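# Push or carry the carton out of the counter-shelf aisle

## Task

Get the carton completely out of the aisle that runs between the counter and the low shelf, disturbing nothing else if possible. At the end the gripper must have released it and the robot must have backed away; the carton must stay out of the aisle by itself, not because the robot is holding it. The robot must not tip over or finish leaning, or the task fails.

## Robot and tools

ROBOT. A Hello Robot Stretch 3 with one arm. It has a two-wheeled base (0.33 m long, 0.34 m wide), a lift that slides up and down a mast, and a telescoping arm that reaches out to the robot's right side, ending in a wrist (yaw, pitch, roll) and a gripper. The base cannot move sideways, so to move the gripper forward or back you drive the base. Turning in place pivots about the point between the drive wheels, 0.05 m behind the front edge. With the arm pulled in and the wrist folded, a turn sweeps a circle of radius 0.28 m; an unfolded, level gripper reaches past that circle. A loose object may occasionally get nudged by an outside disturbance.

FRAMES. Base frame: origin on the floor between the drive wheels, x forward, y left, z up. hand_pose in results is in this frame, at the point where closed fingertips meet. The odometry frame is the base frame as it was at the scene's start; heading is positive to the left, within -3.142 to 3.142.

CAMERAS. head_camera and nav_camera are on the head and are aimed by head_pan_rad and head_tilt_rad; wrist_camera rides on the gripper. Every successful execute_actions result ends with one image per camera, captured when the call finishes. An empty actions list just returns the current state and images.

TOOL execute_actions. Argument actions: a list run in order. Each action is an object with "robot", optional "steps" (integer 1 to 450, at 30 steps per second, default 1) and optional "until". {"steps": n} on its own simply waits. "robot" is one of: a command object; a list of up to 8 commands and {"pause_s": s} entries (s at most 15) run one after another; or {"stop": true}, which brakes everything and clears the queue. A command object may contain:
- "base": exactly one key. {"translate_m": d} is a relative drive of d metres from where the base is when this command begins, forward positive, |d| at most 1. {"rotate_rad": d} is a relative turn in place of d radians, counter-clockwise (left) positive, |d| at most 3.2.
- "joints": absolute targets, by name, for any of: lift_m 0 to 1.1 (arm height); arm_m 0 to 0.52 (extension); wrist_yaw_rad -1.345 to 4.42 (0 along the arm, positive toward the front, 3.0 folded over the base); wrist_pitch_rad -1.57 to 0.451 (0 level, negative tips fingers down); wrist_roll_rad -2.911 to 2.911; gripper_m -0.089 to 0.179 (bigger is wider; actual fingertip gap is 0.007 m less near closed, 0.025 m less fully open); head_pan_rad -3.953 to 1.73 (positive left, -1.57 looks along the arm); head_tilt_rad -1.53 to 0.419 (negative down). Unnamed joints keep their current goals.
- "contact_limits": {"arm_m": e}, effort percent 1 to 100, making the arm halt with contact_stop at that effort; lower is gentler.
Base and joint motions in a command begin together and keep running across later actions and while you think. A new command overrides at once and discards any older queue. Queued commands advance only when the previous one ends "done" (or off_target for base or gripper). An invalid call is rejected entirely.
"until" ends an action early. {"robot": {"status": "ended"}} with steps 450 waits until nothing is moving and no queue runs. You can also test fields, e.g. {"robot": {"lift_m": [">", 0.3], "base_status": ["!=", "moving"]}}; numbers use =, !=, <, <=, >, >=. {"any": {"status": "ended"}} fires when the first motion ends.

SPEED. Full base speed (0.30 m/s, 1.9 rad/s) needs lift_m below 0.30, arm_m below 0.03 and wrist_yaw_rad above 2.54; otherwise 0.10 m/s and 0.63 rad/s.

GRIPPER. Grip by commanding gripper_m smaller than the object's width; release by going at least 0.02 above the touching value. Neither reading nor "done" proves a grasp.

WRIST SAFETY. Fold or unfold the wrist only with lift_m 0.32 to 0.95, wrist_pitch_rad -0.4 and roll near 0; once folded, the lift may drop to 0.25. With wrist_yaw_rad below -0.4 keep pitch at -0.5 or lower.

RESULTS. base_status shows progress, e.g. moving (translate_m +0.1200 of +0.3000). joint_goals, joint_status, measured_speeds, and a line with refusals, queue (idle/running/done/dropped/stopped) and queue_left. Statuses: moving, done, off_target (blocked, still pushing), contact_stop (lift or arm hit something and went slack), time_out, stopped, not_commanded, torque_fault (a wrist servo shut off for 10 s after overload). robot.on_its_own appears when the robot changed a goal itself, a joint is slack or off, an effort at rest looks abnormal, or base_tilt deviates 3 degrees or more. Lines starting refused: or dropped: name the failed goal (counted from 0). Also: lidar_m (12 ranges in 30 degree sectors, 1st ahead, counter-clockwise, plane 0.17 m high), wrist_depth_mm and head_depth_mm (7x7 depth grids), base_odometry, turned_by_wheels, turned_by_imu, base_tilt (degrees, forward/right positive), motor_effort (percent, peak in brackets).

TOOL zoom_image. camera (head_camera, nav_camera or wrist_camera) and region [x0, y0, x1, y1] in pixels of that camera's latest image, top-left origin, at most 504 by 504.

TOOL finished_scene. scene: the number of the current scene. Call only after all motion has ended; it cannot be undone and reports success.

AVOID. Pushing the arm into something rigid with the gripper higher than about 0.45 m, a second push after a contact_stop, and driving while the gripper is hooked on or pressing an immovable thing: all can tip the robot. If it snags while driving (backward is worst), reverse the last move in small steps, pull the gripper away, and lower lift_m to about 0.2 if it stays tilted. Also avoid dropping, slamming, or shoving objects hard, and knocking other items over.

Each tool is called after "Request:" as name([rows], argument=value, ...), one row to a line, values as JSON.

## Session

Request:
execute_actions(actions=[])

Scene clock: 0.00 s.
robot.base_odometry: x=+0.000 y=+0.000 heading=+0.000 (m, m, rad; robot's odometry frame)
robot.turned_by_wheels: +0.000 (rad since the last result)
robot.turned_by_imu: +0.000 (rad since the last result)
robot.base_tilt: forward=+0.9 right=-0.5 (deg)
robot.lidar_m: 1.16 1.54 1.32 1.74 1.72 1.21 0.89 0.81 0.82 1.67 1.30 1.29
robot.head_depth_mm: 2097 2180 2197 2248 2261 2272 2071 / 1962 2018 2024 2066 2068 2100 2038 / 1842 1866 1890 1910 1921 1953 1912 / 1736 1739 1731 1766 1795 1807 950 / 1625 1639 1624 1655 1674 1667 955 / 1530 1537 1530 1552 1580 1380 956 / 1451 1454 1472 1476 1489 1380 960
robot.base_status: not_commanded
robot.joint_positions: lift_m=+0.371 arm_m=+0.001 wrist_yaw_rad=+2.996 wrist_pitch_rad=-0.375 wrist_roll_rad=+0.003 gripper_m=+0.037 head_pan_rad=+0.010 head_tilt_rad=-0.010
robot.joint_goals: lift_m=+0.371 arm_m=+0.001 wrist_yaw_rad=+2.996 wrist_pitch_rad=-0.375 wrist_roll_rad=+0.003 gripper_m=+0.037 head_pan_rad=+0.010 head_tilt_rad=-0.010
robot.joint_status: lift_m=not_commanded arm_m=not_commanded wrist_yaw_rad=not_commanded wrist_pitch_rad=not_commanded wrist_roll_rad=not_commanded gripper_m=not_commanded head_pan_rad=not_commanded head_tilt_rad=not_commanded
robot.measured_speeds: translate_m=+0.000 rotate_rad=+0.000 lift_m=+0.000 arm_m=+0.000 wrist_yaw_rad=+0.000 wrist_pitch_rad=+0.000 wrist_roll_rad=+0.000 head_pan_rad=+0.000 head_tilt_rad=+0.000
robot: refusals=0 queue=idle queue_left=0
robot.motor_effort: left_wheel=+0 right_wheel=+0 lift_m=+27 arm_m=+0 wrist_yaw_rad=+0 wrist_pitch_rad=+6 wrist_roll_rad=+0 gripper_m=+0 head_pan_rad=+0 head_tilt_rad=+2 (%)
robot.hand_pose: x=+0.0120 y=+0.0808 z=+0.3936 quat_wxyz=(+0.183, +0.703, +0.081, +0.682) (m; robot's base frame)
robot.wrist_depth_mm: - - - - - - - / - - - - - - - / - - - - - - - / 899 - 916 969 953 970 - / 714 717 - 761 788 772 818 / 615 616 - 632 664 675 658 / 538 540 550 557 561 569 573
pictures: head_camera (sideways: a quarter turn clockwise sets it upright), nav_camera (sideways: a quarter turn counterclockwise sets it upright), wrist_camera
Images, in order (width x height): head_camera 896x504, nav_camera 672x504, wrist_camera 644x364.

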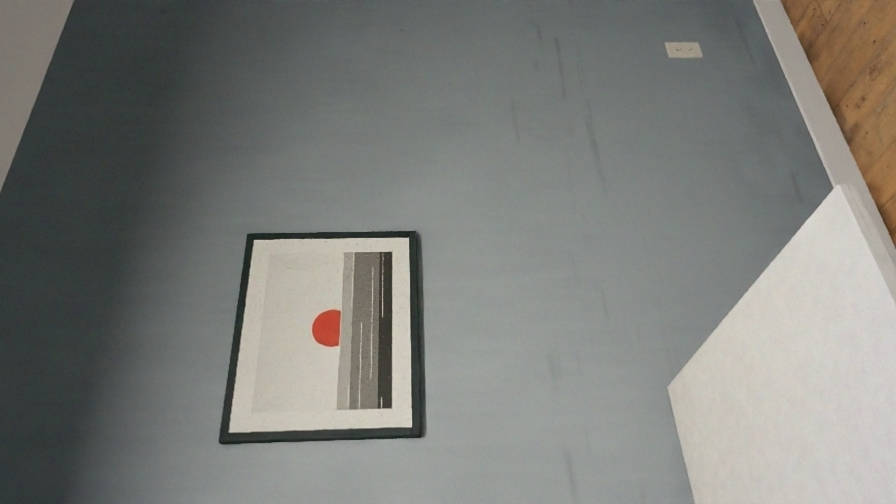

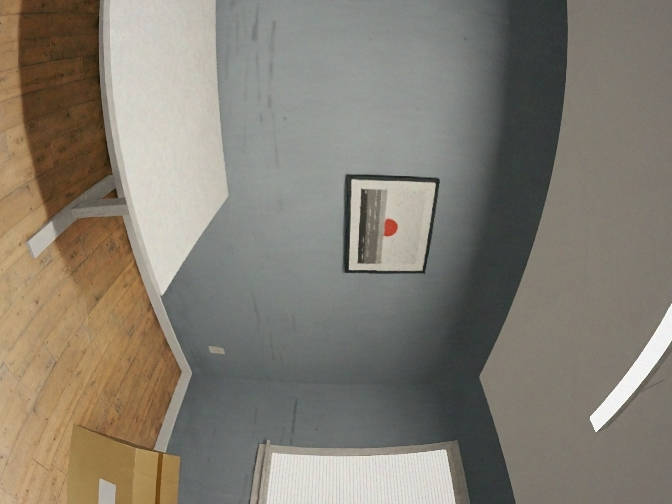

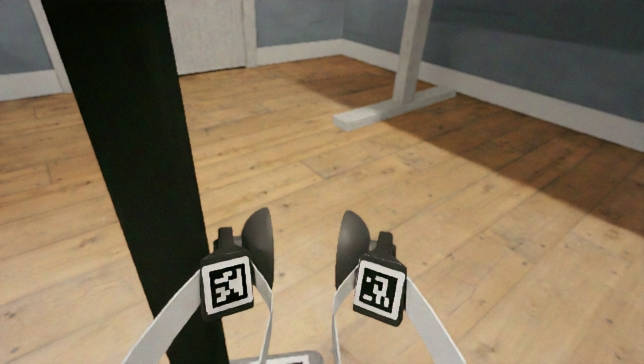

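Request:
execute_actions([
  {"robot":{"joints":{"head_pan_rad":-1.0,"head_tilt_rad":-0.6,"lift_m":0.26}},"steps":100,"until":{"robot":{"status":"ended"}}},
])

Request:
execute_actions([
  {"robot":{"joints":{"head_pan_rad":-2.4,"head_tilt_rad":-0.6}},"steps":100,"until":{"robot":{"status":"ended"}}},
])

Scene clock: 14.40 s.
robot.base_odometry: x=+0.000 y=+0.000 heading=+0.000 (m, m, rad; robot's odometry frame)
robot.turned_by_wheels: +0.000 (rad since the last result)
robot.turned_by_imu: +0.001 (rad since the last result)
robot.base_tilt: forward=+0.9 right=-0.5 (deg)
robot.lidar_m: 1.16 1.54 1.33 1.75 1.71 1.21 0.89 0.81 0.82 1.66 1.29 1.29
robot.head_depth_mm: 1754 1948 2189 2205 1750 1437 1223 / 1749 1951 2202 2195 1739 1444 1230 / 1765 1954 2196 2179 1736 1432 1223 / 1751 1943 2197 2048 1742 1441 1223 / 1751 1953 2086 1628 1724 1428 1219 / 1758 1965 2134 1575 1677 1427 1220 / 1758 1950 2178 2034 1723 1429 1224
robot.base_status: not_commanded
robot.joint_positions: lift_m=+0.260 arm_m=+0.001 wrist_yaw_rad=+2.996 wrist_pitch_rad=-0.376 wrist_roll_rad=+0.003 gripper_m=+0.037 head_pan_rad=-0.993 head_tilt_rad=-0.592
robot.joint_goals: lift_m=+0.260 arm_m=+0.001 wrist_yaw_rad=+2.996 wrist_pitch_rad=-0.376 wrist_roll_rad=+0.003 gripper_m=+0.037 head_pan_rad=-1.000 head_tilt_rad=-0.600
robot.joint_status: lift_m=done arm_m=not_commanded wrist_yaw_rad=not_commanded wrist_pitch_rad=not_commanded wrist_roll_rad=not_commanded gripper_m=not_commanded head_pan_rad=done head_tilt_rad=done
robot.measured_speeds: translate_m=+0.000 rotate_rad=+0.000 lift_m=+0.000 arm_m=+0.000 wrist_yaw_rad=+0.000 wrist_pitch_rad=+0.000 wrist_roll_rad=+0.000 head_pan_rad=+0.000 head_tilt_rad=+0.000
robot: refusals=0 queue=done queue_left=0
robot.motor_effort: left_wheel=+0(0) right_wheel=-1(0) lift_m=+18(27) arm_m=+0(0) wrist_yaw_rad=+0(1) wrist_pitch_rad=+6(6) wrist_roll_rad=+0(0) gripper_m=+0(0) head_pan_rad=-4(49) head_tilt_rad=-5(42) (%)
robot.hand_pose: x=+0.0120 y=+0.0807 z=+0.2826 quat_wxyz=(+0.183, +0.703, +0.081, +0.682) (m; robot's base frame)
robot.wrist_depth_mm: - - - - - - - / - - - - - - - / 881 - 937 960 991 - - / 691 - 727 727 745 782 790 / 550 560 - 584 612 620 626 / 482 497 - 525 507 526 529 / - - - 438 431 446 450
pictures: head_camera (sideways: a quarter turn clockwise sets it upright), nav_camera (sideways: a quarter turn counterclockwise sets it upright), wrist_camera
camera_calibration (this result's frames):
head_camera: T_world_to_cam=[[-0.303295, 0.519744, -0.798673, 1.06232], [0.865742, 0.50048, -0.00307172, -0.000111706], [0.398124, -0.692376, -0.601758, 0.736779], [0, 0, 0, 1]] pos_world=[0.0289632, -0.0419495, 1.29181]
nav_camera: T_world_to_cam=[[0.3207, -0.467995, 0.823488, -1.03611], [-0.857088, -0.513457, 0.0419833, 0.00769922], [0.403178, -0.719266, -0.565778, 0.692498], [0, 0, 0, 1]] pos_world=[0.0596786, 0.0171504, 1.2447]
wrist_camera: T_world_to_cam=[[0.985697, -0.156706, 0.0619975, -0.0247482], [-0.0317602, -0.53403, -0.844869, 0.316845], [0.165505, 0.830816, -0.531369, 0.250948], [0, 0, 0, 1]] pos_world=[-0.00707581, -0.0431651, 0.402573]
Images, in order (width x height): head_camera 896x504, nav_camera 672x504, wrist_camera 644x364.

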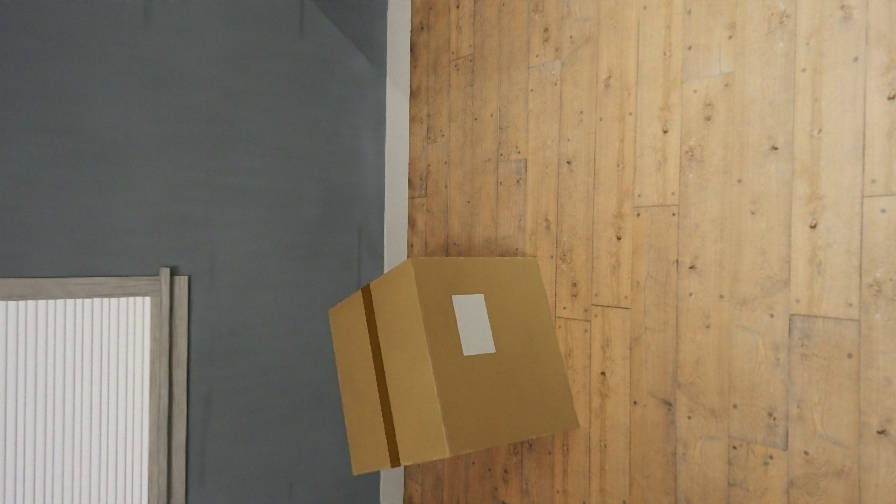

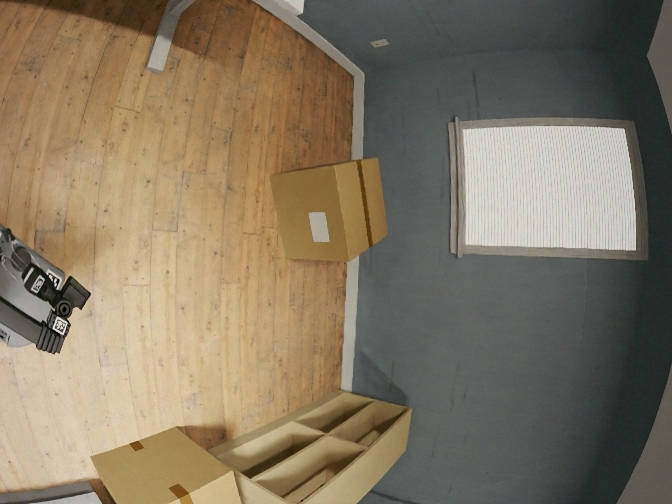

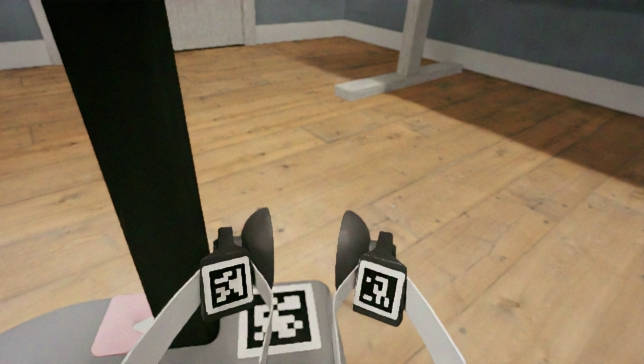

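Scene clock: 15.63 s.
robot.base_odometry: x=+0.000 y=+0.000 heading=+0.000 (m, m, rad; robot's odometry frame)
robot.turned_by_wheels: +0.000 (rad since the last result)
robot.turned_by_imu: +0.000 (rad since the last result)
robot.base_tilt: forward=+0.9 right=-0.5 (deg)
robot.lidar_m: 1.16 1.54 1.33 1.74 1.72 1.20 0.89 0.82 0.82 1.67 1.30 1.29
robot.head_depth_mm: 2727 2859 906 975 1127 1340 1224 / 2764 2915 923 1000 1154 1371 1228 / 2786 3049 933 1014 1190 1403 1225 / 2857 3173 2989 2039 1277 1369 1225 / 2888 3238 2976 1470 1207 1344 1222 / 2974 3075 2823 1467 1227 1365 1218 / 2998 3223 2811 1534 1230 1364 1226
robot.base_status: not_commanded
robot.joint_positions: lift_m=+0.260 arm_m=+0.001 wrist_yaw_rad=+2.996 wrist_pitch_rad=-0.376 wrist_roll_rad=+0.003 gripper_m=+0.037 head_pan_rad=-2.393 head_tilt_rad=-0.593
robot.joint_goals: lift_m=+0.260 arm_m=+0.001 wrist_yaw_rad=+2.996 wrist_pitch_rad=-0.376 wrist_roll_rad=+0.003 gripper_m=+0.037 head_pan_rad=-2.400 head_tilt_rad=-0.600
robot.joint_status: lift_m=done arm_m=not_commanded wrist_yaw_rad=not_commanded wrist_pitch_rad=not_commanded wrist_roll_rad=not_commanded gripper_m=not_commanded head_pan_rad=done head_tilt_rad=done
robot.measured_speeds: translate_m=+0.000 rotate_rad=+0.000 lift_m=+0.000 arm_m=+0.000 wrist_yaw_rad=+0.000 wrist_pitch_rad=+0.000 wrist_roll_rad=+0.000 head_pan_rad=+0.000 head_tilt_rad=+0.000
robot: refusals=0 queue=done queue_left=0
robot.motor_effort: left_wheel=+0(0) right_wheel=-1(0) lift_m=+18(18) arm_m=+0(0) wrist_yaw_rad=+0(1) wrist_pitch_rad=+6(6) wrist_roll_rad=+0(0) gripper_m=+0(1) head_pan_rad=-4(55) head_tilt_rad=-5(5) (%)
robot.hand_pose: x=+0.0120 y=+0.0807 z=+0.2826 quat_wxyz=(+0.183, +0.703, +0.081, +0.682) (m; robot's base frame)
robot.wrist_depth_mm: - - - - - - - / - - - - - - - / 885 - 947 926 972 - - / 683 - 715 718 755 762 770 / 566 554 - 598 603 614 628 / 469 494 - 509 513 522 518 / - - - 433 436 439 447
pictures: head_camera (sideways: a quarter turn clockwise sets it upright), nav_camera (sideways: a quarter turn counterclockwise sets it upright), wrist_camera
camera_calibration (this result's frames):
head_camera: T_world_to_cam=[[0.460761, 0.387397, -0.798513, 1.05745], [0.640399, -0.768036, -0.00308603, 0.00128151], [-0.614482, -0.509945, -0.60197, 0.743232], [0, 0, 0, 1]] pos_world=[-0.0313491, -0.0296613, 1.29179]
nav_camera: T_world_to_cam=[[-0.40681, -0.395754, 0.823337, -1.03147], [-0.651722, 0.757294, 0.0419935, 0.00643328], [-0.640127, -0.519504, -0.565997, 0.699147], [0, 0, 0, 1]] pos_world=[0.0321221, -0.0498718, 1.24469]
wrist_camera: T_world_to_cam=[[0.985697, -0.156706, 0.0619975, -0.0247482], [-0.0317602, -0.53403, -0.844869, 0.316845], [0.165505, 0.830816, -0.531369, 0.250948], [0, 0, 0, 1]] pos_world=[-0.00707581, -0.0431651, 0.402573]
Images, in order (width x height): head_camera 896x504, nav_camera 672x504, wrist_camera 644x364.

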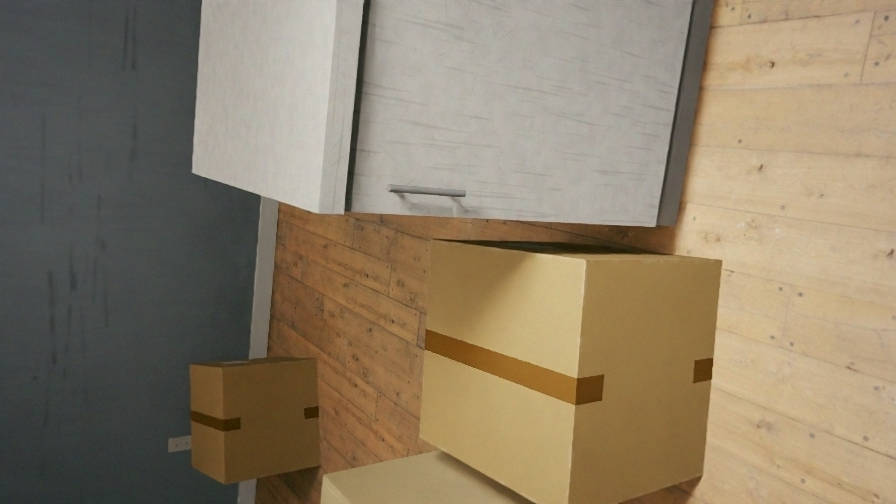

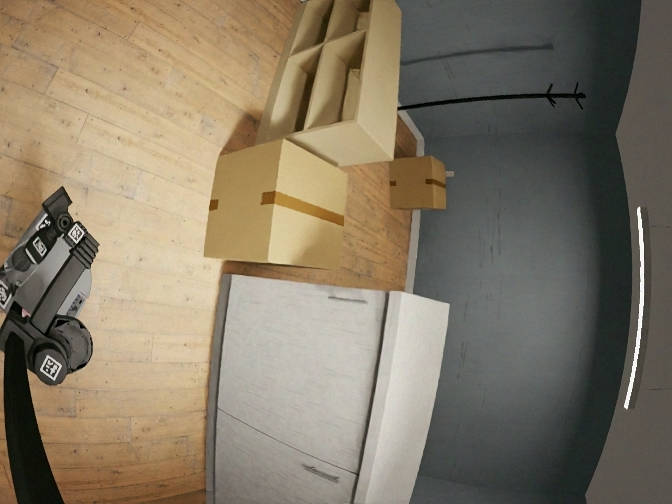

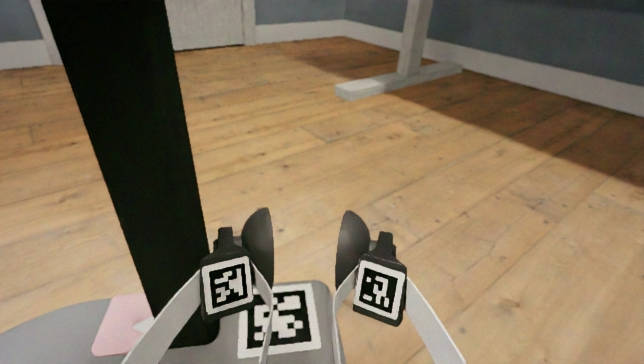

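Request:
execute_actions([
  {"robot":[{"base":{"rotate_rad":-1.05},"joints":{"head_pan_rad":0,"head_tilt_rad":-0.9}},{"base":{"translate_m":0.4}},{"base":{"rotate_rad":-1.57}},{"base":{"translate_m":0.3}}],"steps":450,"until":{"robot":{"status":"ended"}}},
])

Scene clock: 40.43 s.
robot.base_odometry: x=-0.061 y=-0.496 heading=-2.620 (m, m, rad; robot's odometry frame)
robot.turned_by_wheels: -2.620 (rad since the last result)
robot.turned_by_imu: -2.564 (rad since the last result)
robot.base_tilt: forward=+0.9 right=-0.5 (deg)
robot.lidar_m: 0.48 0.49 1.17 1.63 1.02 1.89 1.39 1.81 2.15 2.05 0.79 0.51
robot.head_depth_mm: 853 809 814 932 1233 1252 1123 / 2624 1148 1163 1085 1191 1248 1121 / 2640 2261 1861 1071 1037 1249 1123 / 2632 2231 1871 1069 1002 1245 1117 / 2637 2222 1854 1067 988 1222 1116 / 2625 2219 1850 1064 982 1216 1116 / 2246 2220 1380 1267 1352 1235 1113
robot.base_status: done (translate_m +0.3000 of +0.3000)
robot.joint_positions: lift_m=+0.260 arm_m=+0.001 wrist_yaw_rad=+2.996 wrist_pitch_rad=-0.376 wrist_roll_rad=+0.003 gripper_m=+0.037 head_pan_rad=-0.007 head_tilt_rad=-0.890
robot.joint_goals: lift_m=+0.260 arm_m=+0.001 wrist_yaw_rad=+2.996 wrist_pitch_rad=-0.376 wrist_roll_rad=+0.003 gripper_m=+0.037 head_pan_rad=+0.000 head_tilt_rad=-0.900
robot.joint_status: lift_m=done arm_m=not_commanded wrist_yaw_rad=not_commanded wrist_pitch_rad=not_commanded wrist_roll_rad=not_commanded gripper_m=not_commanded head_pan_rad=done head_tilt_rad=done
robot.measured_speeds: translate_m=+0.000 rotate_rad=+0.000 lift_m=+0.000 arm_m=+0.000 wrist_yaw_rad=+0.000 wrist_pitch_rad=+0.000 wrist_roll_rad=+0.000 head_pan_rad=+0.000 head_tilt_rad=+0.000
robot: refusals=0 queue=done queue_left=0
robot.motor_effort: left_wheel=+2(9) right_wheel=-2(8) lift_m=+18(18) arm_m=+0(0) wrist_yaw_rad=+1(0) wrist_pitch_rad=+6(6) wrist_roll_rad=+0(0) gripper_m=+0(0) head_pan_rad=+2(50) head_tilt_rad=-6(35) (%)
robot.hand_pose: x=+0.0120 y=+0.0807 z=+0.2825 quat_wxyz=(+0.183, +0.703, +0.081, +0.682) (m; robot's base frame)
robot.wrist_depth_mm: 807 - - - - - - / 811 - - - - - - / 873 - 919 952 966 969 828 / 703 - 712 725 742 764 706 / 573 563 - 585 607 608 637 / 478 493 - 512 525 519 513 / - - - 434 435 442 445
pictures: head_camera (sideways: a quarter turn clockwise sets it upright), nav_camera (sideways: a quarter turn counterclockwise sets it upright), wrist_camera
camera_calibration (this result's frames):
head_camera: T_world_to_cam=[[-0.80861, 0.0354293, -0.587277, 0.789916], [0.0573241, 0.99818, -0.0187101, 0.0251749], [0.585545, -0.0487943, -0.80917, 1.00539], [0, 0, 0, 1]] pos_world=[0.0485911, -0.00405803, 1.2779]
nav_camera: T_world_to_cam=[[0.783834, 0.00759045, 0.620925, -0.774935], [-0.0310003, -0.9982, 0.0513361, -0.00949808], [0.620197, -0.0594878, -0.782187, 0.972652], [0, 0, 0, 1]] pos_world=[0.00389007, 0.0542621, 1.24246]
wrist_camera: T_world_to_cam=[[0.9857, -0.15669, 0.0620008, -0.0247508], [-0.0317934, -0.534255, -0.844725, 0.316734], [0.165484, 0.830674, -0.531597, 0.251037], [0, 0, 0, 1]] pos_world=[-0.00707563, -0.0431909, 0.402538]
Images, in order (width x height): head_camera 896x504, nav_camera 672x504, wrist_camera 644x364.

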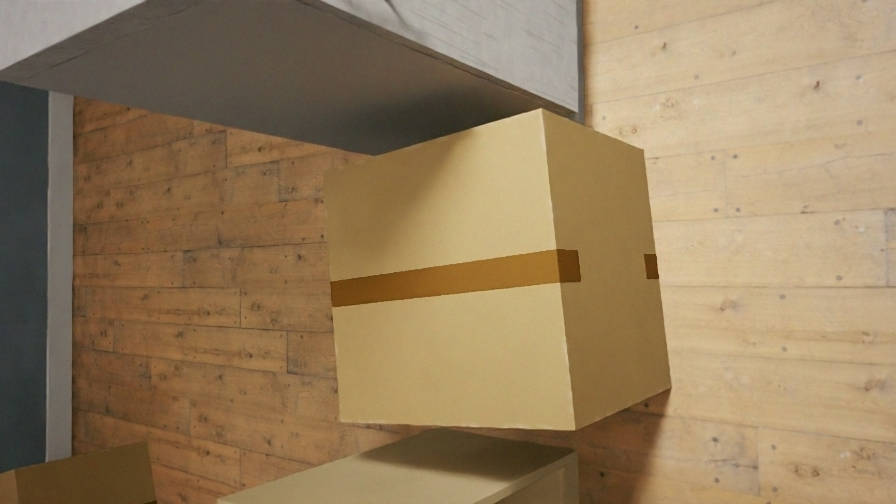

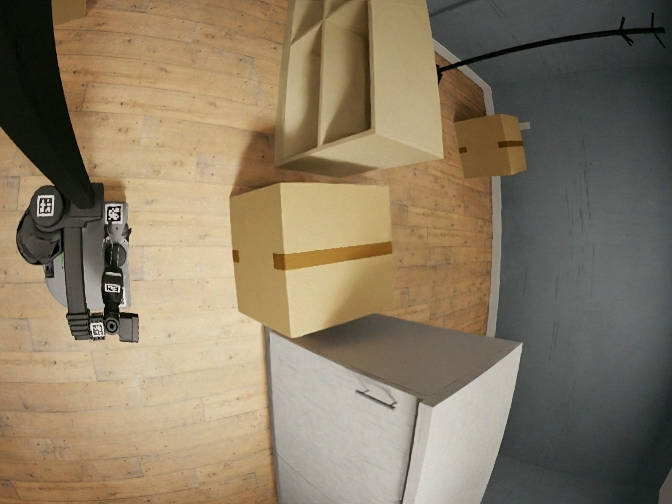

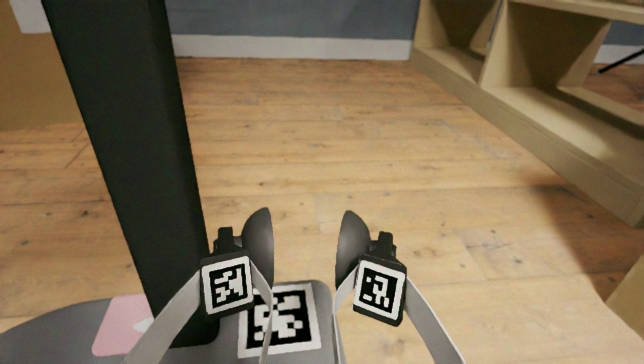

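Request:
execute_actions([
  {"robot":[{"base":{"translate_m":0.39}},{"base":{"rotate_rad":-0.06}},{"base":{"translate_m":0.05}},{"base":{"translate_m":0.3}}],"steps":450,"until":{"robot":{"status":"ended"}}},
])

Scene clock: 56.10 s.
robot.base_odometry: x=-0.712 y=-0.847 heading=-2.679 (m, m, rad; robot's odometry frame)
robot.turned_by_wheels: -0.059 (rad since the last result)
robot.turned_by_imu: +0.066 (rad since the last result)
robot.base_tilt: forward=+0.9 right=-0.5 (deg)
robot.lidar_m: - - 0.15 0.19 1.27 1.36 1.85 2.17 2.13 0.20 0.15 -
robot.head_depth_mm: 2278 2256 1883 911 889 870 809 / 2296 2239 1872 1603 1110 847 751 / 2310 2243 1867 1593 939 830 749 / 2303 2237 1871 1591 934 830 748 / 2301 2230 1850 1596 933 828 746 / 2334 2210 1843 1587 930 828 744 / 1896 2031 1846 1583 1089 1044 765
robot.base_status: off_target (translate_m +0.2997 of +0.3000)
robot.joint_positions: lift_m=+0.260 arm_m=+0.001 wrist_yaw_rad=+3.004 wrist_pitch_rad=-0.379 wrist_roll_rad=+0.003 gripper_m=+0.037 head_pan_rad=-0.004 head_tilt_rad=-0.894
robot.joint_goals: lift_m=+0.260 arm_m=+0.001 wrist_yaw_rad=+3.004 wrist_pitch_rad=-0.379 wrist_roll_rad=+0.003 gripper_m=+0.037 head_pan_rad=+0.000 head_tilt_rad=-0.900
robot.joint_status: lift_m=done arm_m=not_commanded wrist_yaw_rad=not_commanded wrist_pitch_rad=not_commanded wrist_roll_rad=not_commanded gripper_m=not_commanded head_pan_rad=done head_tilt_rad=done
robot.measured_speeds: translate_m=+0.000 rotate_rad=+0.000 lift_m=+0.000 arm_m=+0.000 wrist_yaw_rad=+0.000 wrist_pitch_rad=+0.000 wrist_roll_rad=+0.000 head_pan_rad=+0.000 head_tilt_rad=+0.000
robot: refusals=0 queue=done queue_left=0
robot.on_its_own: left_wheel is at rest, and its effort (+37) is outside its rest range (-18 to +18); right_wheel is at rest, and its effort (+19) is outside its rest range (-18 to +18)
robot.motor_effort: left_wheel=+37(71) right_wheel=+19(78) lift_m=+26(27) arm_m=-1(1) wrist_yaw_rad=-6(8) wrist_pitch_rad=+7(8) wrist_roll_rad=+0(0) gripper_m=+2(2) head_pan_rad=+2(3) head_tilt_rad=-4(6) (%)
robot.hand_pose: x=+0.0102 y=+0.0806 z=+0.2815 quat_wxyz=(+0.181, +0.703, +0.085, +0.683) (m; robot's base frame)
robot.wrist_depth_mm: - - - - 126 79 57 / - - - - 128 80 57 / 868 - 935 861 130 80 58 / 685 - 708 667 133 81 58 / 556 567 - 574 129 82 58 / 471 495 - 513 116 83 59 / - - - 230 153 84 60
pictures: head_camera (sideways: a quarter turn clockwise sets it upright), nav_camera (sideways: a quarter turn counterclockwise sets it upright), wrist_camera
camera_calibration (this result's frames):
head_camera: T_world_to_cam=[[-0.811306, 0.0329207, -0.583694, 0.785265], [0.0541322, 0.998354, -0.0189333, 0.0254849], [0.58211, -0.0469574, -0.811753, 1.00877], [0, 0, 0, 1]] pos_world=[0.048497, -0.0039253, 1.27771]
nav_camera: T_world_to_cam=[[0.786545, 0.0100211, 0.617452, -0.770427], [-0.0276645, -0.998293, 0.0514426, -0.00965677], [0.616914, -0.0575434, -0.784924, 0.976231], [0, 0, 0, 1]] pos_world=[0.00345829, 0.0542559, 1.24247]
wrist_camera: T_world_to_cam=[[0.986906, -0.148916, 0.0619706, -0.0235623], [-0.0280027, -0.536557, -0.843399, 0.315584], [0.158846, 0.83062, -0.533702, 0.251572], [0, 0, 0, 1]] pos_world=[-0.00787036, -0.0431411, 0.401888]
Images, in order (width x height): head_camera 896x504, nav_camera 672x504, wrist_camera 644x364.

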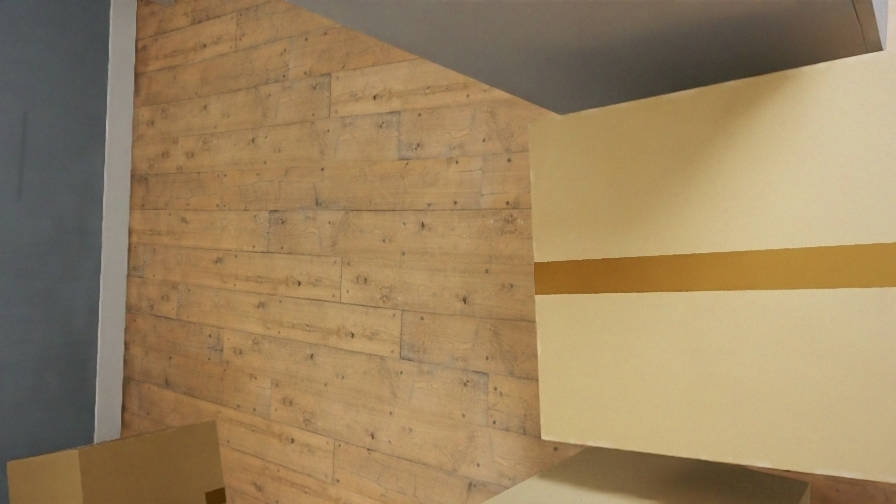

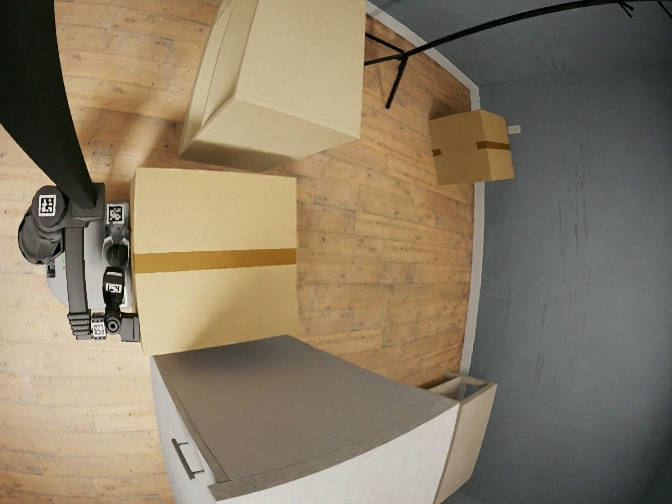

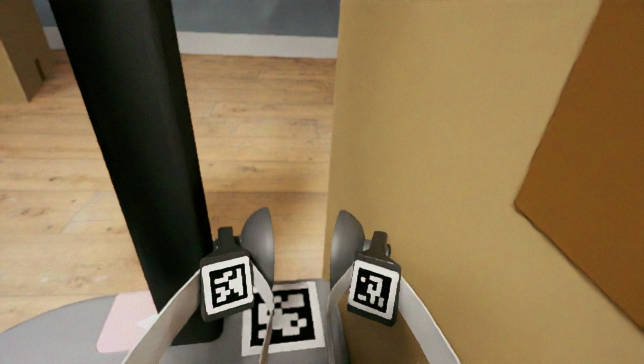

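Request:
execute_actions([
  {"robot":[{"base":{"translate_m":-0.03}},{"joints":{"lift_m":0.6,"head_tilt_rad":-1.2}},{"base":{"translate_m":0.2}}],"steps":450,"until":{"robot":{"status":"ended"}}},
])

Scene clock: 70.00 s.
robot.base_odometry: x=-0.864 y=-0.922 heading=-2.679 (m, m, rad; robot's odometry frame)
robot.turned_by_wheels: +0.000 (rad since the last result)
robot.turned_by_imu: +0.000 (rad since the last result)
robot.base_tilt: forward=+0.9 right=-0.5 (deg)
robot.lidar_m: - - 0.15 0.19 1.28 1.37 1.86 2.19 2.14 0.19 0.15 -
robot.head_depth_mm: 1727 1553 888 863 841 - - / 1719 1579 1453 932 854 1199 1129 / 1704 1574 1459 904 844 816 - / 1690 1568 1453 899 843 808 - / 1700 1561 1445 895 841 809 - / 1684 1553 1440 894 835 1158 1100 / 1670 1542 1436 1114 1093 1169 1137
robot.base_status: off_target (translate_m +0.1996 of +0.2000)
robot.joint_positions: lift_m=+0.600 arm_m=+0.001 wrist_yaw_rad=+2.997 wrist_pitch_rad=-0.379 wrist_roll_rad=+0.003 gripper_m=+0.037 head_pan_rad=-0.004 head_tilt_rad=-1.188
robot.joint_goals: lift_m=+0.600 arm_m=+0.001 wrist_yaw_rad=+2.997 wrist_pitch_rad=-0.379 wrist_roll_rad=+0.003 gripper_m=+0.037 head_pan_rad=+0.000 head_tilt_rad=-1.200
robot.joint_status: lift_m=done arm_m=not_commanded wrist_yaw_rad=not_commanded wrist_pitch_rad=not_commanded wrist_roll_rad=not_commanded gripper_m=not_commanded head_pan_rad=done head_tilt_rad=done
robot.measured_speeds: translate_m=+0.000 rotate_rad=+0.000 lift_m=+0.000 arm_m=+0.000 wrist_yaw_rad=+0.000 wrist_pitch_rad=+0.000 wrist_roll_rad=+0.000 head_pan_rad=+0.000 head_tilt_rad=+0.000
robot: refusals=0 queue=done queue_left=0
robot.on_its_own: left_wheel is at rest, and its effort (+51) is outside its rest range (-18 to +18); right_wheel is at rest, and its effort (+37) is outside its rest range (-18 to +18)
robot.motor_effort: left_wheel=+51(65) right_wheel=+37(47) lift_m=+33(35) arm_m=-1(1) wrist_yaw_rad=+0(6) wrist_pitch_rad=+7(7) wrist_roll_rad=+0(0) gripper_m=+1(2) head_pan_rad=+1(2) head_tilt_rad=-7(36) (%)
robot.hand_pose: x=+0.0117 y=+0.0804 z=+0.6212 quat_wxyz=(+0.183, +0.703, +0.083, +0.682) (m; robot's base frame)
robot.wrist_depth_mm: - - - - 870 - - / - - - - 993 476 500 / - - - - 893 471 476 / - - - - 680 516 535 / - - - - 594 574 604 / 884 879 - 914 406 410 414 / 769 789 788 404 342 351 353
pictures: head_camera (sideways: a quarter turn clockwise sets it upright), nav_camera (sideways: a quarter turn counterclockwise sets it upright), wrist_camera
camera_calibration (this result's frames):
head_camera: T_world_to_cam=[[-0.945652, 0.0334149, -0.323459, 0.447113], [0.046476, 0.998383, -0.0327378, 0.0434934], [0.321842, -0.0459916, -0.945676, 1.18437], [0, 0, 0, 1]] pos_world=[0.0396119, -0.00389224, 1.26608]
nav_camera: T_world_to_cam=[[0.931744, 0.0094867, 0.362991, -0.439844], [-0.011722, -0.998352, 0.0561804, -0.0159013], [0.362926, -0.0566007, -0.930098, 1.16645], [0, 0, 0, 1]] pos_world=[-0.0136985, 0.0543194, 1.24546]
wrist_camera: T_world_to_cam=[[0.985922, -0.155298, 0.061971, -0.045568], [-0.0314654, -0.536325, -0.843425, 0.602044], [0.164219, 0.829601, -0.533661, 0.432793], [0, 0, 0, 1]] pos_world=[-0.00720282, -0.0432308, 0.741568]
Images, in order (width x height): head_camera 896x504, nav_camera 672x504, wrist_camera 644x364.

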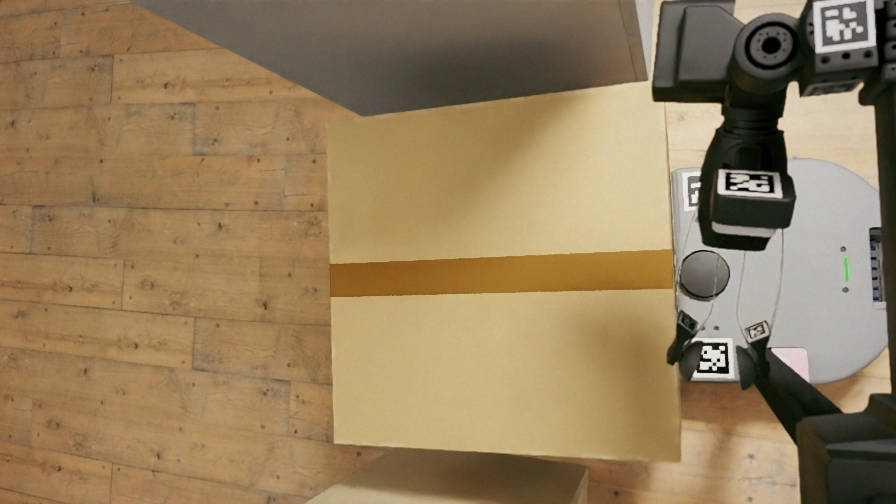

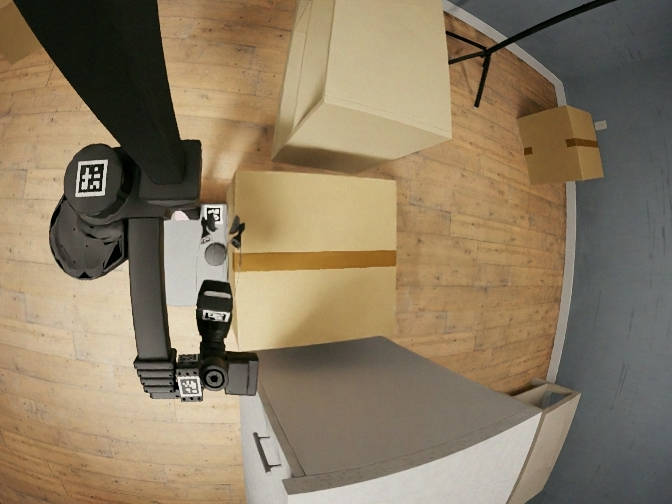

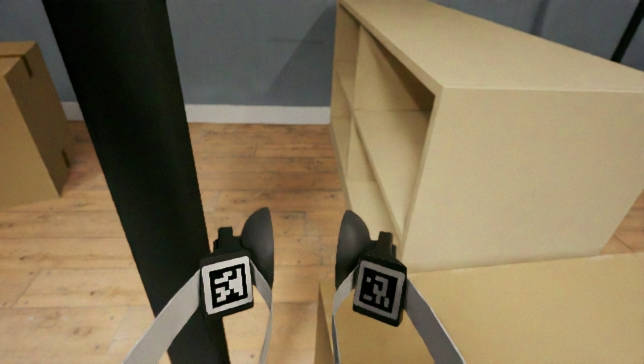

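Request:
execute_actions([
  {"robot":[{"base":{"translate_m":-0.26},"joints":{"lift_m":0.26,"head_pan_rad":-1.57,"head_tilt_rad":-1.0}},{"base":{"rotate_rad":1.5}},{"base":{"translate_m":0.08}},{"joints":{"arm_m":0.2},"contact_limits":{"arm_m":60}}],"steps":450,"until":{"robot":{"status":"ended"}}},
])

Scene clock: 89.00 s.
robot.base_odometry: x=-0.601 y=-0.880 heading=-1.180 (m, m, rad; robot's odometry frame)
robot.turned_by_wheels: +1.500 (rad since the last result)
robot.turned_by_imu: +1.574 (rad since the last result)
robot.base_tilt: forward=+0.4 right=-1.4 (deg)
robot.lidar_m: 1.57 1.05 1.19 1.60 2.19 2.21 1.00 0.52 0.38 0.38 0.42 1.00
robot.head_depth_mm: 2302 1975 1244 1126 1118 1216 1117 / 2324 1967 1134 1003 943 1219 1140 / 2306 1959 1132 999 951 1231 - / 2300 1943 1128 1005 1077 1222 - / 2292 1942 1600 997 1133 1212 1106 / 2106 1952 1215 1154 1286 1202 1105 / 2058 1936 896 975 1294 1208 1111
robot.base_status: done (translate_m +0.0800 of +0.0800)
robot.joint_positions: lift_m=+0.260 arm_m=+0.197 wrist_yaw_rad=+3.037 wrist_pitch_rad=-0.379 wrist_roll_rad=+0.003 gripper_m=+0.037 head_pan_rad=-1.564 head_tilt_rad=-1.000
robot.joint_goals: lift_m=+0.260 arm_m=+0.200 wrist_yaw_rad=+3.037 wrist_pitch_rad=-0.379 wrist_roll_rad=+0.003 gripper_m=+0.037 head_pan_rad=-1.570 head_tilt_rad=-1.000
robot.joint_status: lift_m=done arm_m=done wrist_yaw_rad=not_commanded wrist_pitch_rad=not_commanded wrist_roll_rad=not_commanded gripper_m=not_commanded head_pan_rad=done head_tilt_rad=done
robot.measured_speeds: translate_m=+0.000 rotate_rad=+0.000 lift_m=+0.000 arm_m=+0.000 wrist_yaw_rad=+0.000 wrist_pitch_rad=+0.000 wrist_roll_rad=+0.000 head_pan_rad=+0.000 head_tilt_rad=+0.000
robot: refusals=0 queue=done queue_left=0
robot.on_its_own: arm_m is at rest, and its effort (+33) is outside its rest range (-14 to +14); wrist_yaw_rad is at rest, and its effort (-35) is outside its rest range (-12 to +12)
robot.motor_effort: left_wheel=-1(51) right_wheel=+0(37) lift_m=+27(36) arm_m=+33(52) wrist_yaw_rad=-35(91) wrist_pitch_rad=+7(7) wrist_roll_rad=+0(0) gripper_m=+0(0) head_pan_rad=-3(50) head_tilt_rad=+0(22) (%)
robot.contact_limits: arm_m 56 (drawing in: default 25, maximum 41; extending or still: default 35, maximum 56)
robot.hand_pose: x=+0.0026 y=-0.1144 z=+0.2815 quat_wxyz=(+0.170, +0.701, +0.097, +0.686) (m; robot's base frame)
robot.wrist_depth_mm: - - - - - - 955 / - - - - - - 991 / 866 894 933 948 964 - - / 676 730 - 776 739 777 779 / 556 - - - 617 632 645 / - - - - 527 519 526 / - - - - 435 456 459
pictures: head_camera (sideways: a quarter turn clockwise sets it upright), nav_camera (sideways: a quarter turn counterclockwise sets it upright), wrist_camera
camera_calibration (this result's frames):
head_camera: T_world_to_cam=[[0.0237568, 0.868667, -0.494827, 0.664402], [0.998864, -0.0410735, -0.0241485, 0.0265086], [-0.0413013, -0.493691, -0.868656, 1.08654], [0, 0, 0, 1]] pos_world=[0.00261278, -0.0396417, 1.27323]
nav_camera: T_world_to_cam=[[0.0189415, -0.847144, 0.531026, -0.653149], [-0.998494, 0.0113258, 0.0536839, -0.00664537], [-0.0514923, -0.531243, -0.845653, 1.05926], [0, 0, 0, 1]] pos_world=[0.0602799, 0.00948786, 1.24296]
wrist_camera: T_world_to_cam=[[0.99132, -0.11595, 0.0619708, -0.0413476], [-0.0101026, -0.537153, -0.843424, 0.210668], [0.131082, 0.835477, -0.533662, 0.415283], [0, 0, 0, 1]] pos_world=[-0.0113193, -0.238593, 0.401865]
Images, in order (width x height): head_camera 896x504, nav_camera 672x504, wrist_camera 644x364.

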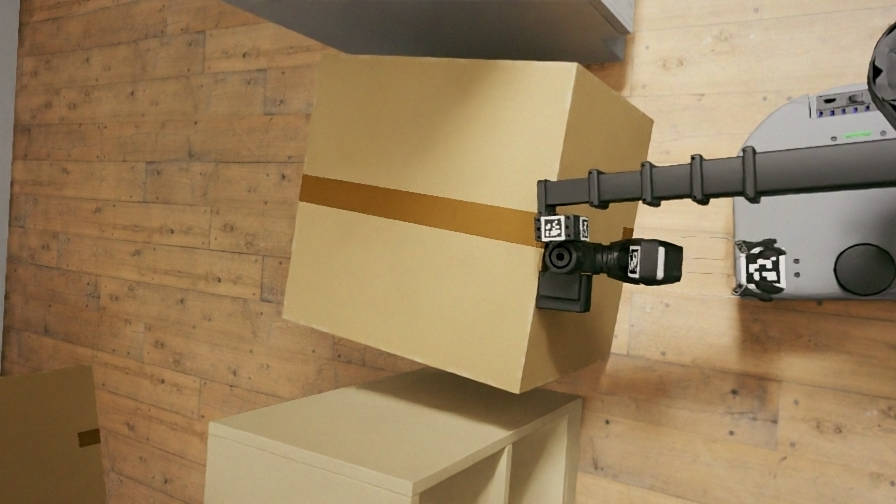

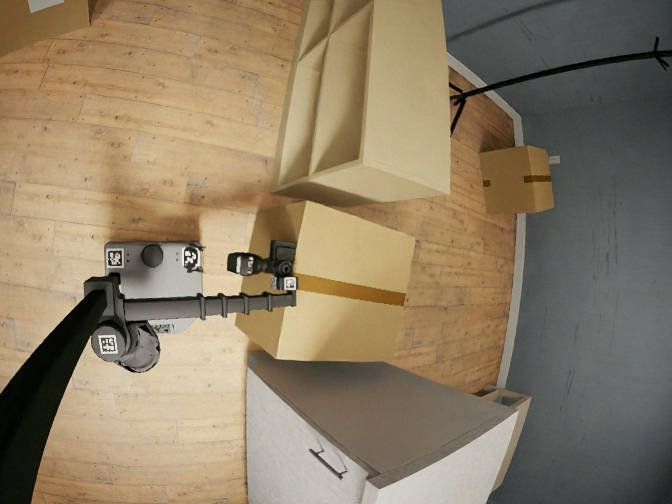

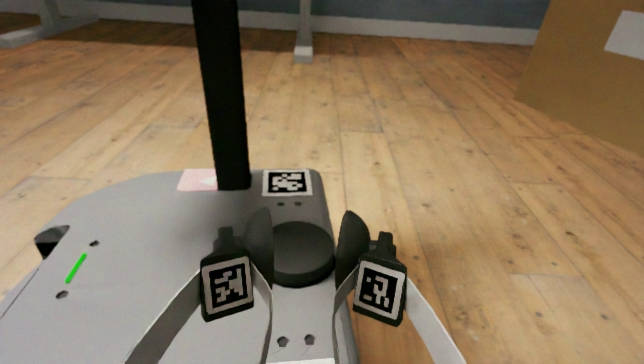

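Request:
execute_actions([
  {"robot":[{"joints":{"arm_m":0.1,"wrist_yaw_rad":3.15,"gripper_m":0.0}},{"base":{"rotate_rad":-0.1}},{"base":{"translate_m":-0.06}},{"joints":{"arm_m":0.32},"contact_limits":{"arm_m":56}},{"joints":{"arm_m":0.25}}],"steps":450,"until":{"robot":{"status":"ended"}}},
])

Scene clock: 106.97 s.
robot.base_odometry: x=-0.618 y=-0.823 heading=-1.280 (m, m, rad; robot's odometry frame)
robot.turned_by_wheels: -0.100 (rad since the last result)
robot.turned_by_imu: +0.146 (rad since the last result)
robot.base_tilt: forward=+0.9 right=-0.5 (deg)
robot.lidar_m: 1.08 1.06 2.04 1.59 2.36 2.15 0.74 0.50 0.45 0.46 0.55 1.03
robot.head_depth_mm: 2293 1952 1135 1055 1284 1218 1114 / 2293 1948 1126 999 1047 1218 1132 / 2270 1953 1125 995 1109 1229 - / 2211 1923 1124 1010 1279 1235 - / 2101 1926 1299 1041 1316 1210 1105 / 2112 994 918 1058 1303 1203 1103 / 2223 988 863 1109 1309 1202 1101
robot.base_status: done (translate_m -0.0600 of -0.0600)
robot.joint_positions: lift_m=+0.260 arm_m=+0.250 wrist_yaw_rad=+3.153 wrist_pitch_rad=-0.375 wrist_roll_rad=+0.004 gripper_m=+0.000 head_pan_rad=-1.566 head_tilt_rad=-0.994
robot.joint_goals: lift_m=+0.260 arm_m=+0.250 wrist_yaw_rad=+3.150 wrist_pitch_rad=-0.375 wrist_roll_rad=+0.004 gripper_m=+0.000 head_pan_rad=-1.570 head_tilt_rad=-1.000
robot.joint_status: lift_m=done arm_m=done wrist_yaw_rad=done wrist_pitch_rad=not_commanded wrist_roll_rad=not_commanded gripper_m=done head_pan_rad=done head_tilt_rad=done
robot.measured_speeds: translate_m=+0.000 rotate_rad=+0.000 lift_m=+0.000 arm_m=+0.000 wrist_yaw_rad=+0.000 wrist_pitch_rad=+0.000 wrist_roll_rad=+0.000 head_pan_rad=+0.000 head_tilt_rad=+0.000
robot: refusals=0 queue=done queue_left=0
robot.motor_effort: left_wheel=+0(31) right_wheel=+0(75) lift_m=+28(31) arm_m=-3(56) wrist_yaw_rad=-3(73) wrist_pitch_rad=+6(7) wrist_roll_rad=+0(0) gripper_m=-1(81) head_pan_rad=-2(4) head_tilt_rad=-4(4) (%)
robot.hand_pose: x=-0.0238 y=-0.1656 z=+0.2823 quat_wxyz=(+0.128, +0.695, +0.136, +0.694) (m; robot's base frame)
robot.wrist_depth_mm: - - - - - - - / - - - - - - - / 894 926 973 954 - - - / 694 741 - - 747 791 795 / 559 - - - 606 620 623 / 475 - - - 509 512 524 / 405 - - - 445 449 454
pictures: head_camera (sideways: a quarter turn clockwise sets it upright), nav_camera (sideways: a quarter turn counterclockwise sets it upright), wrist_camera
camera_calibration (this result's frames):
head_camera: T_world_to_cam=[[0.0258916, 0.865576, -0.500107, 0.671267], [0.998762, -0.0436582, -0.0238548, 0.026127], [-0.0424819, -0.49887, -0.865635, 1.08262], [0, 0, 0, 1]] pos_world=[0.00251682, -0.0398068, 1.27348]
nav_camera: T_world_to_cam=[[0.0168581, -0.843938, 0.536176, -0.659845], [-0.998465, 0.0140901, 0.0535708, -0.00649876], [-0.0527652, -0.536256, -0.842404, 1.05504], [0, 0, 0, 1]] pos_world=[0.0603046, 0.00899654, 1.24291]
wrist_camera: T_world_to_cam=[[0.998109, -0.00122751, 0.0614539, -0.00180314], [0.0514088, -0.531376, -0.845575, 0.186605], [0.0336931, 0.847135, -0.530308, 0.46066], [0, 0, 0, 1]] pos_world=[-0.0233145, -0.291086, 0.402191]
Images, in order (width x height): head_camera 896x504, nav_camera 672x504, wrist_camera 644x364.

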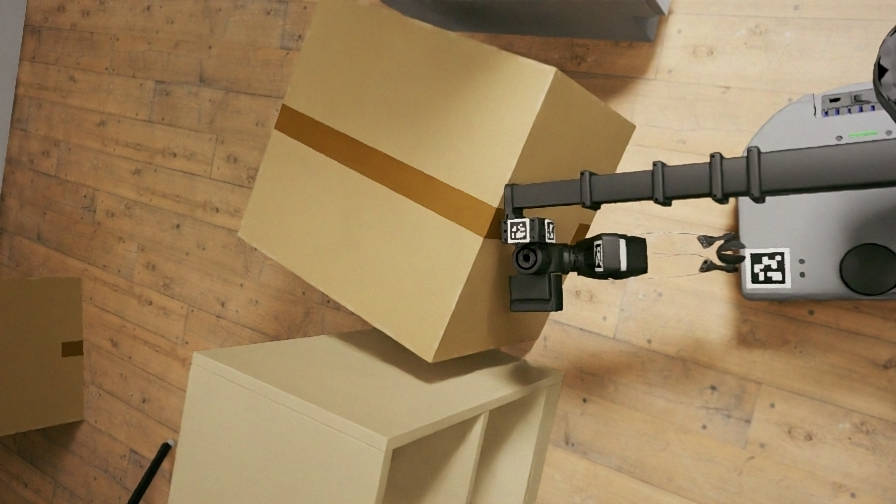

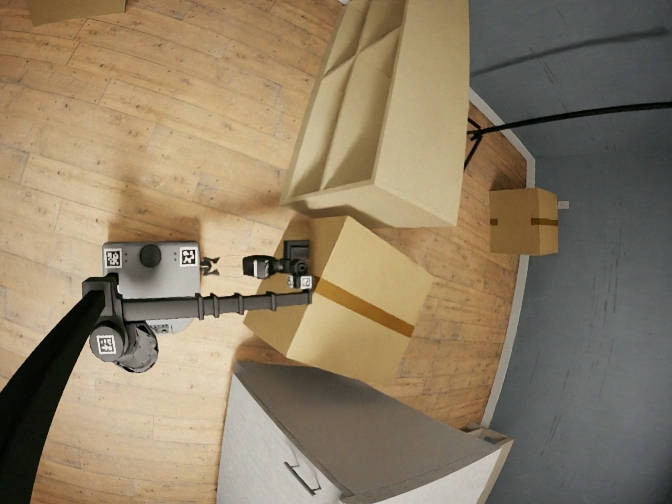

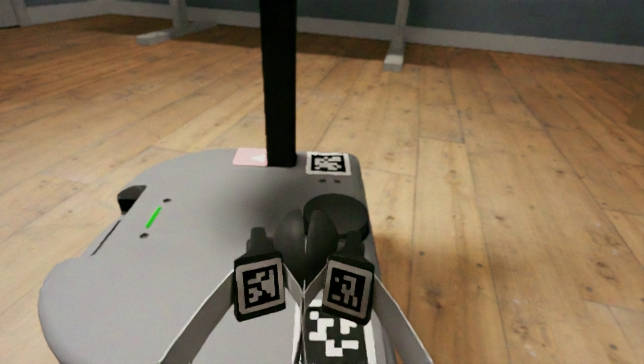

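Request:
execute_actions([
  {"robot":[{"joints":{"arm_m":0.0,"lift_m":0.33,"wrist_pitch_rad":-0.4}},{"joints":{"wrist_yaw_rad":0}},{"joints":{"lift_m":0.2,"wrist_pitch_rad":0},"base":{"rotate_rad":-0.38}}],"steps":450,"until":{"robot":{"status":"ended"}}},
])

Scene clock: 122.80 s.
robot.base_odometry: x=-0.618 y=-0.823 heading=-1.660 (m, m, rad; robot's odometry frame)
robot.turned_by_wheels: -0.380 (rad since the last result)
robot.turned_by_imu: -0.372 (rad since the last result)
robot.base_tilt: forward=+0.9 right=-0.5 (deg)
robot.lidar_m: 1.58 1.06 1.10 1.60 2.03 2.00 2.15 0.59 0.45 0.45 0.48 1.02
robot.head_depth_mm: 698 716 757 830 1170 1220 1116 / 871 928 996 1075 1280 1220 1136 / 2290 1938 1261 1346 1315 1231 - / 2266 1936 1121 994 1214 1227 - / 2255 1929 1118 992 1234 1206 1103 / 2248 1918 1113 986 1261 1202 1105 / 2225 1912 1603 992 1223 1199 1098
robot.base_status: done (rotate_rad -0.3799 of -0.3800)
robot.joint_positions: lift_m=+0.200 arm_m=+0.002 wrist_yaw_rad=+0.002 wrist_pitch_rad=-0.025 wrist_roll_rad=+0.004 gripper_m=+0.000 head_pan_rad=-1.566 head_tilt_rad=-0.994
robot.joint_goals: lift_m=+0.200 arm_m=+0.000 wrist_yaw_rad=+0.000 wrist_pitch_rad=+0.000 wrist_roll_rad=+0.004 gripper_m=+0.000 head_pan_rad=-1.570 head_tilt_rad=-1.000
robot.joint_status: lift_m=done arm_m=done wrist_yaw_rad=done wrist_pitch_rad=done wrist_roll_rad=not_commanded gripper_m=done head_pan_rad=done head_tilt_rad=done
robot.measured_speeds: translate_m=+0.000 rotate_rad=+0.000 lift_m=+0.000 arm_m=+0.000 wrist_yaw_rad=+0.000 wrist_pitch_rad=+0.000 wrist_roll_rad=+0.000 head_pan_rad=+0.000 head_tilt_rad=+0.000
robot: refusals=0 queue=done queue_left=0
robot.motor_effort: left_wheel=+2(6) right_wheel=-3(7) lift_m=+17(34) arm_m=-3(4) wrist_yaw_rad=-1(3) wrist_pitch_rad=+9(9) wrist_roll_rad=+0(0) gripper_m=-2(2) head_pan_rad=-2(2) head_tilt_rad=-4(4) (%)
robot.hand_pose: x=-0.0209 y=-0.4021 z=+0.3086 quat_wxyz=(+0.706, +0.010, -0.708, -0.008) (m; robot's base frame)
robot.wrist_depth_mm: 203 198 193 191 188 380 307 / 205 202 199 196 193 191 302 / 214 210 207 202 197 367 301 / 221 218 212 209 205 382 305 / 229 227 221 214 210 380 304 / 238 235 230 - 218 402 304 / 249 246 239 235 228 394 305
pictures: head_camera (sideways: a quarter turn clockwise sets it upright), nav_camera (sideways: a quarter turn counterclockwise sets it upright), wrist_camera
camera_calibration (this result's frames):
head_camera: T_world_to_cam=[[0.0258918, 0.865576, -0.500107, 0.671267], [0.998762, -0.0436584, -0.0238548, 0.026127], [-0.042482, -0.49887, -0.865635, 1.08262], [0, 0, 0, 1]] pos_world=[0.00251681, -0.0398068, 1.27348]
nav_camera: T_world_to_cam=[[0.0168579, -0.843938, 0.536176, -0.659845], [-0.998465, 0.0140904, 0.0535708, -0.00649876], [-0.0527654, -0.536256, -0.842404, 1.05504], [0, 0, 0, 1]] pos_world=[0.0603046, 0.00899652, 1.24291]
wrist_camera: T_world_to_cam=[[-0.998101, 0.0304458, 0.0535409, -0.0332055], [-0.0459888, 0.209855, -0.97665, 0.419433], [-0.0409708, -0.977258, -0.208057, -0.159793], [0, 0, 0, 1]] pos_world=[-0.0204, -0.243168, 0.378171]
Images, in order (width x height): head_camera 896x504, nav_camera 672x504, wrist_camera 644x364.

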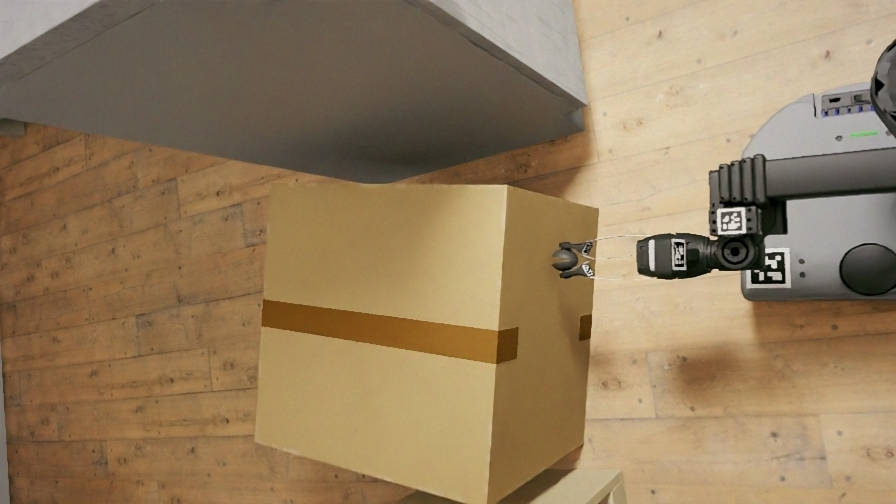

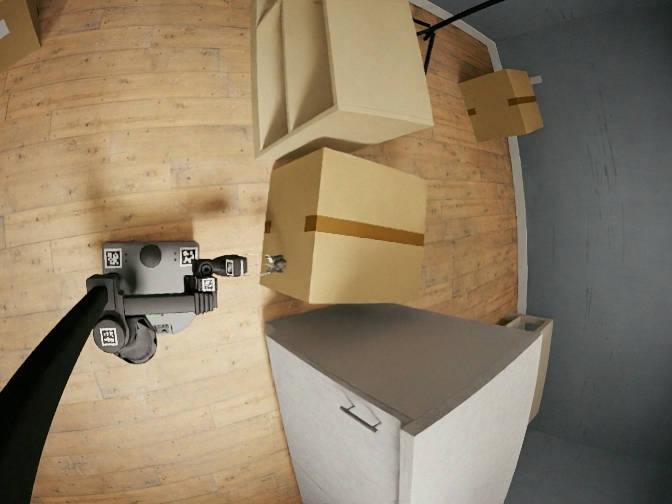

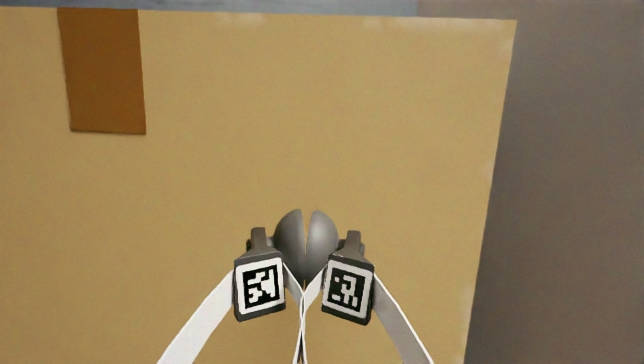

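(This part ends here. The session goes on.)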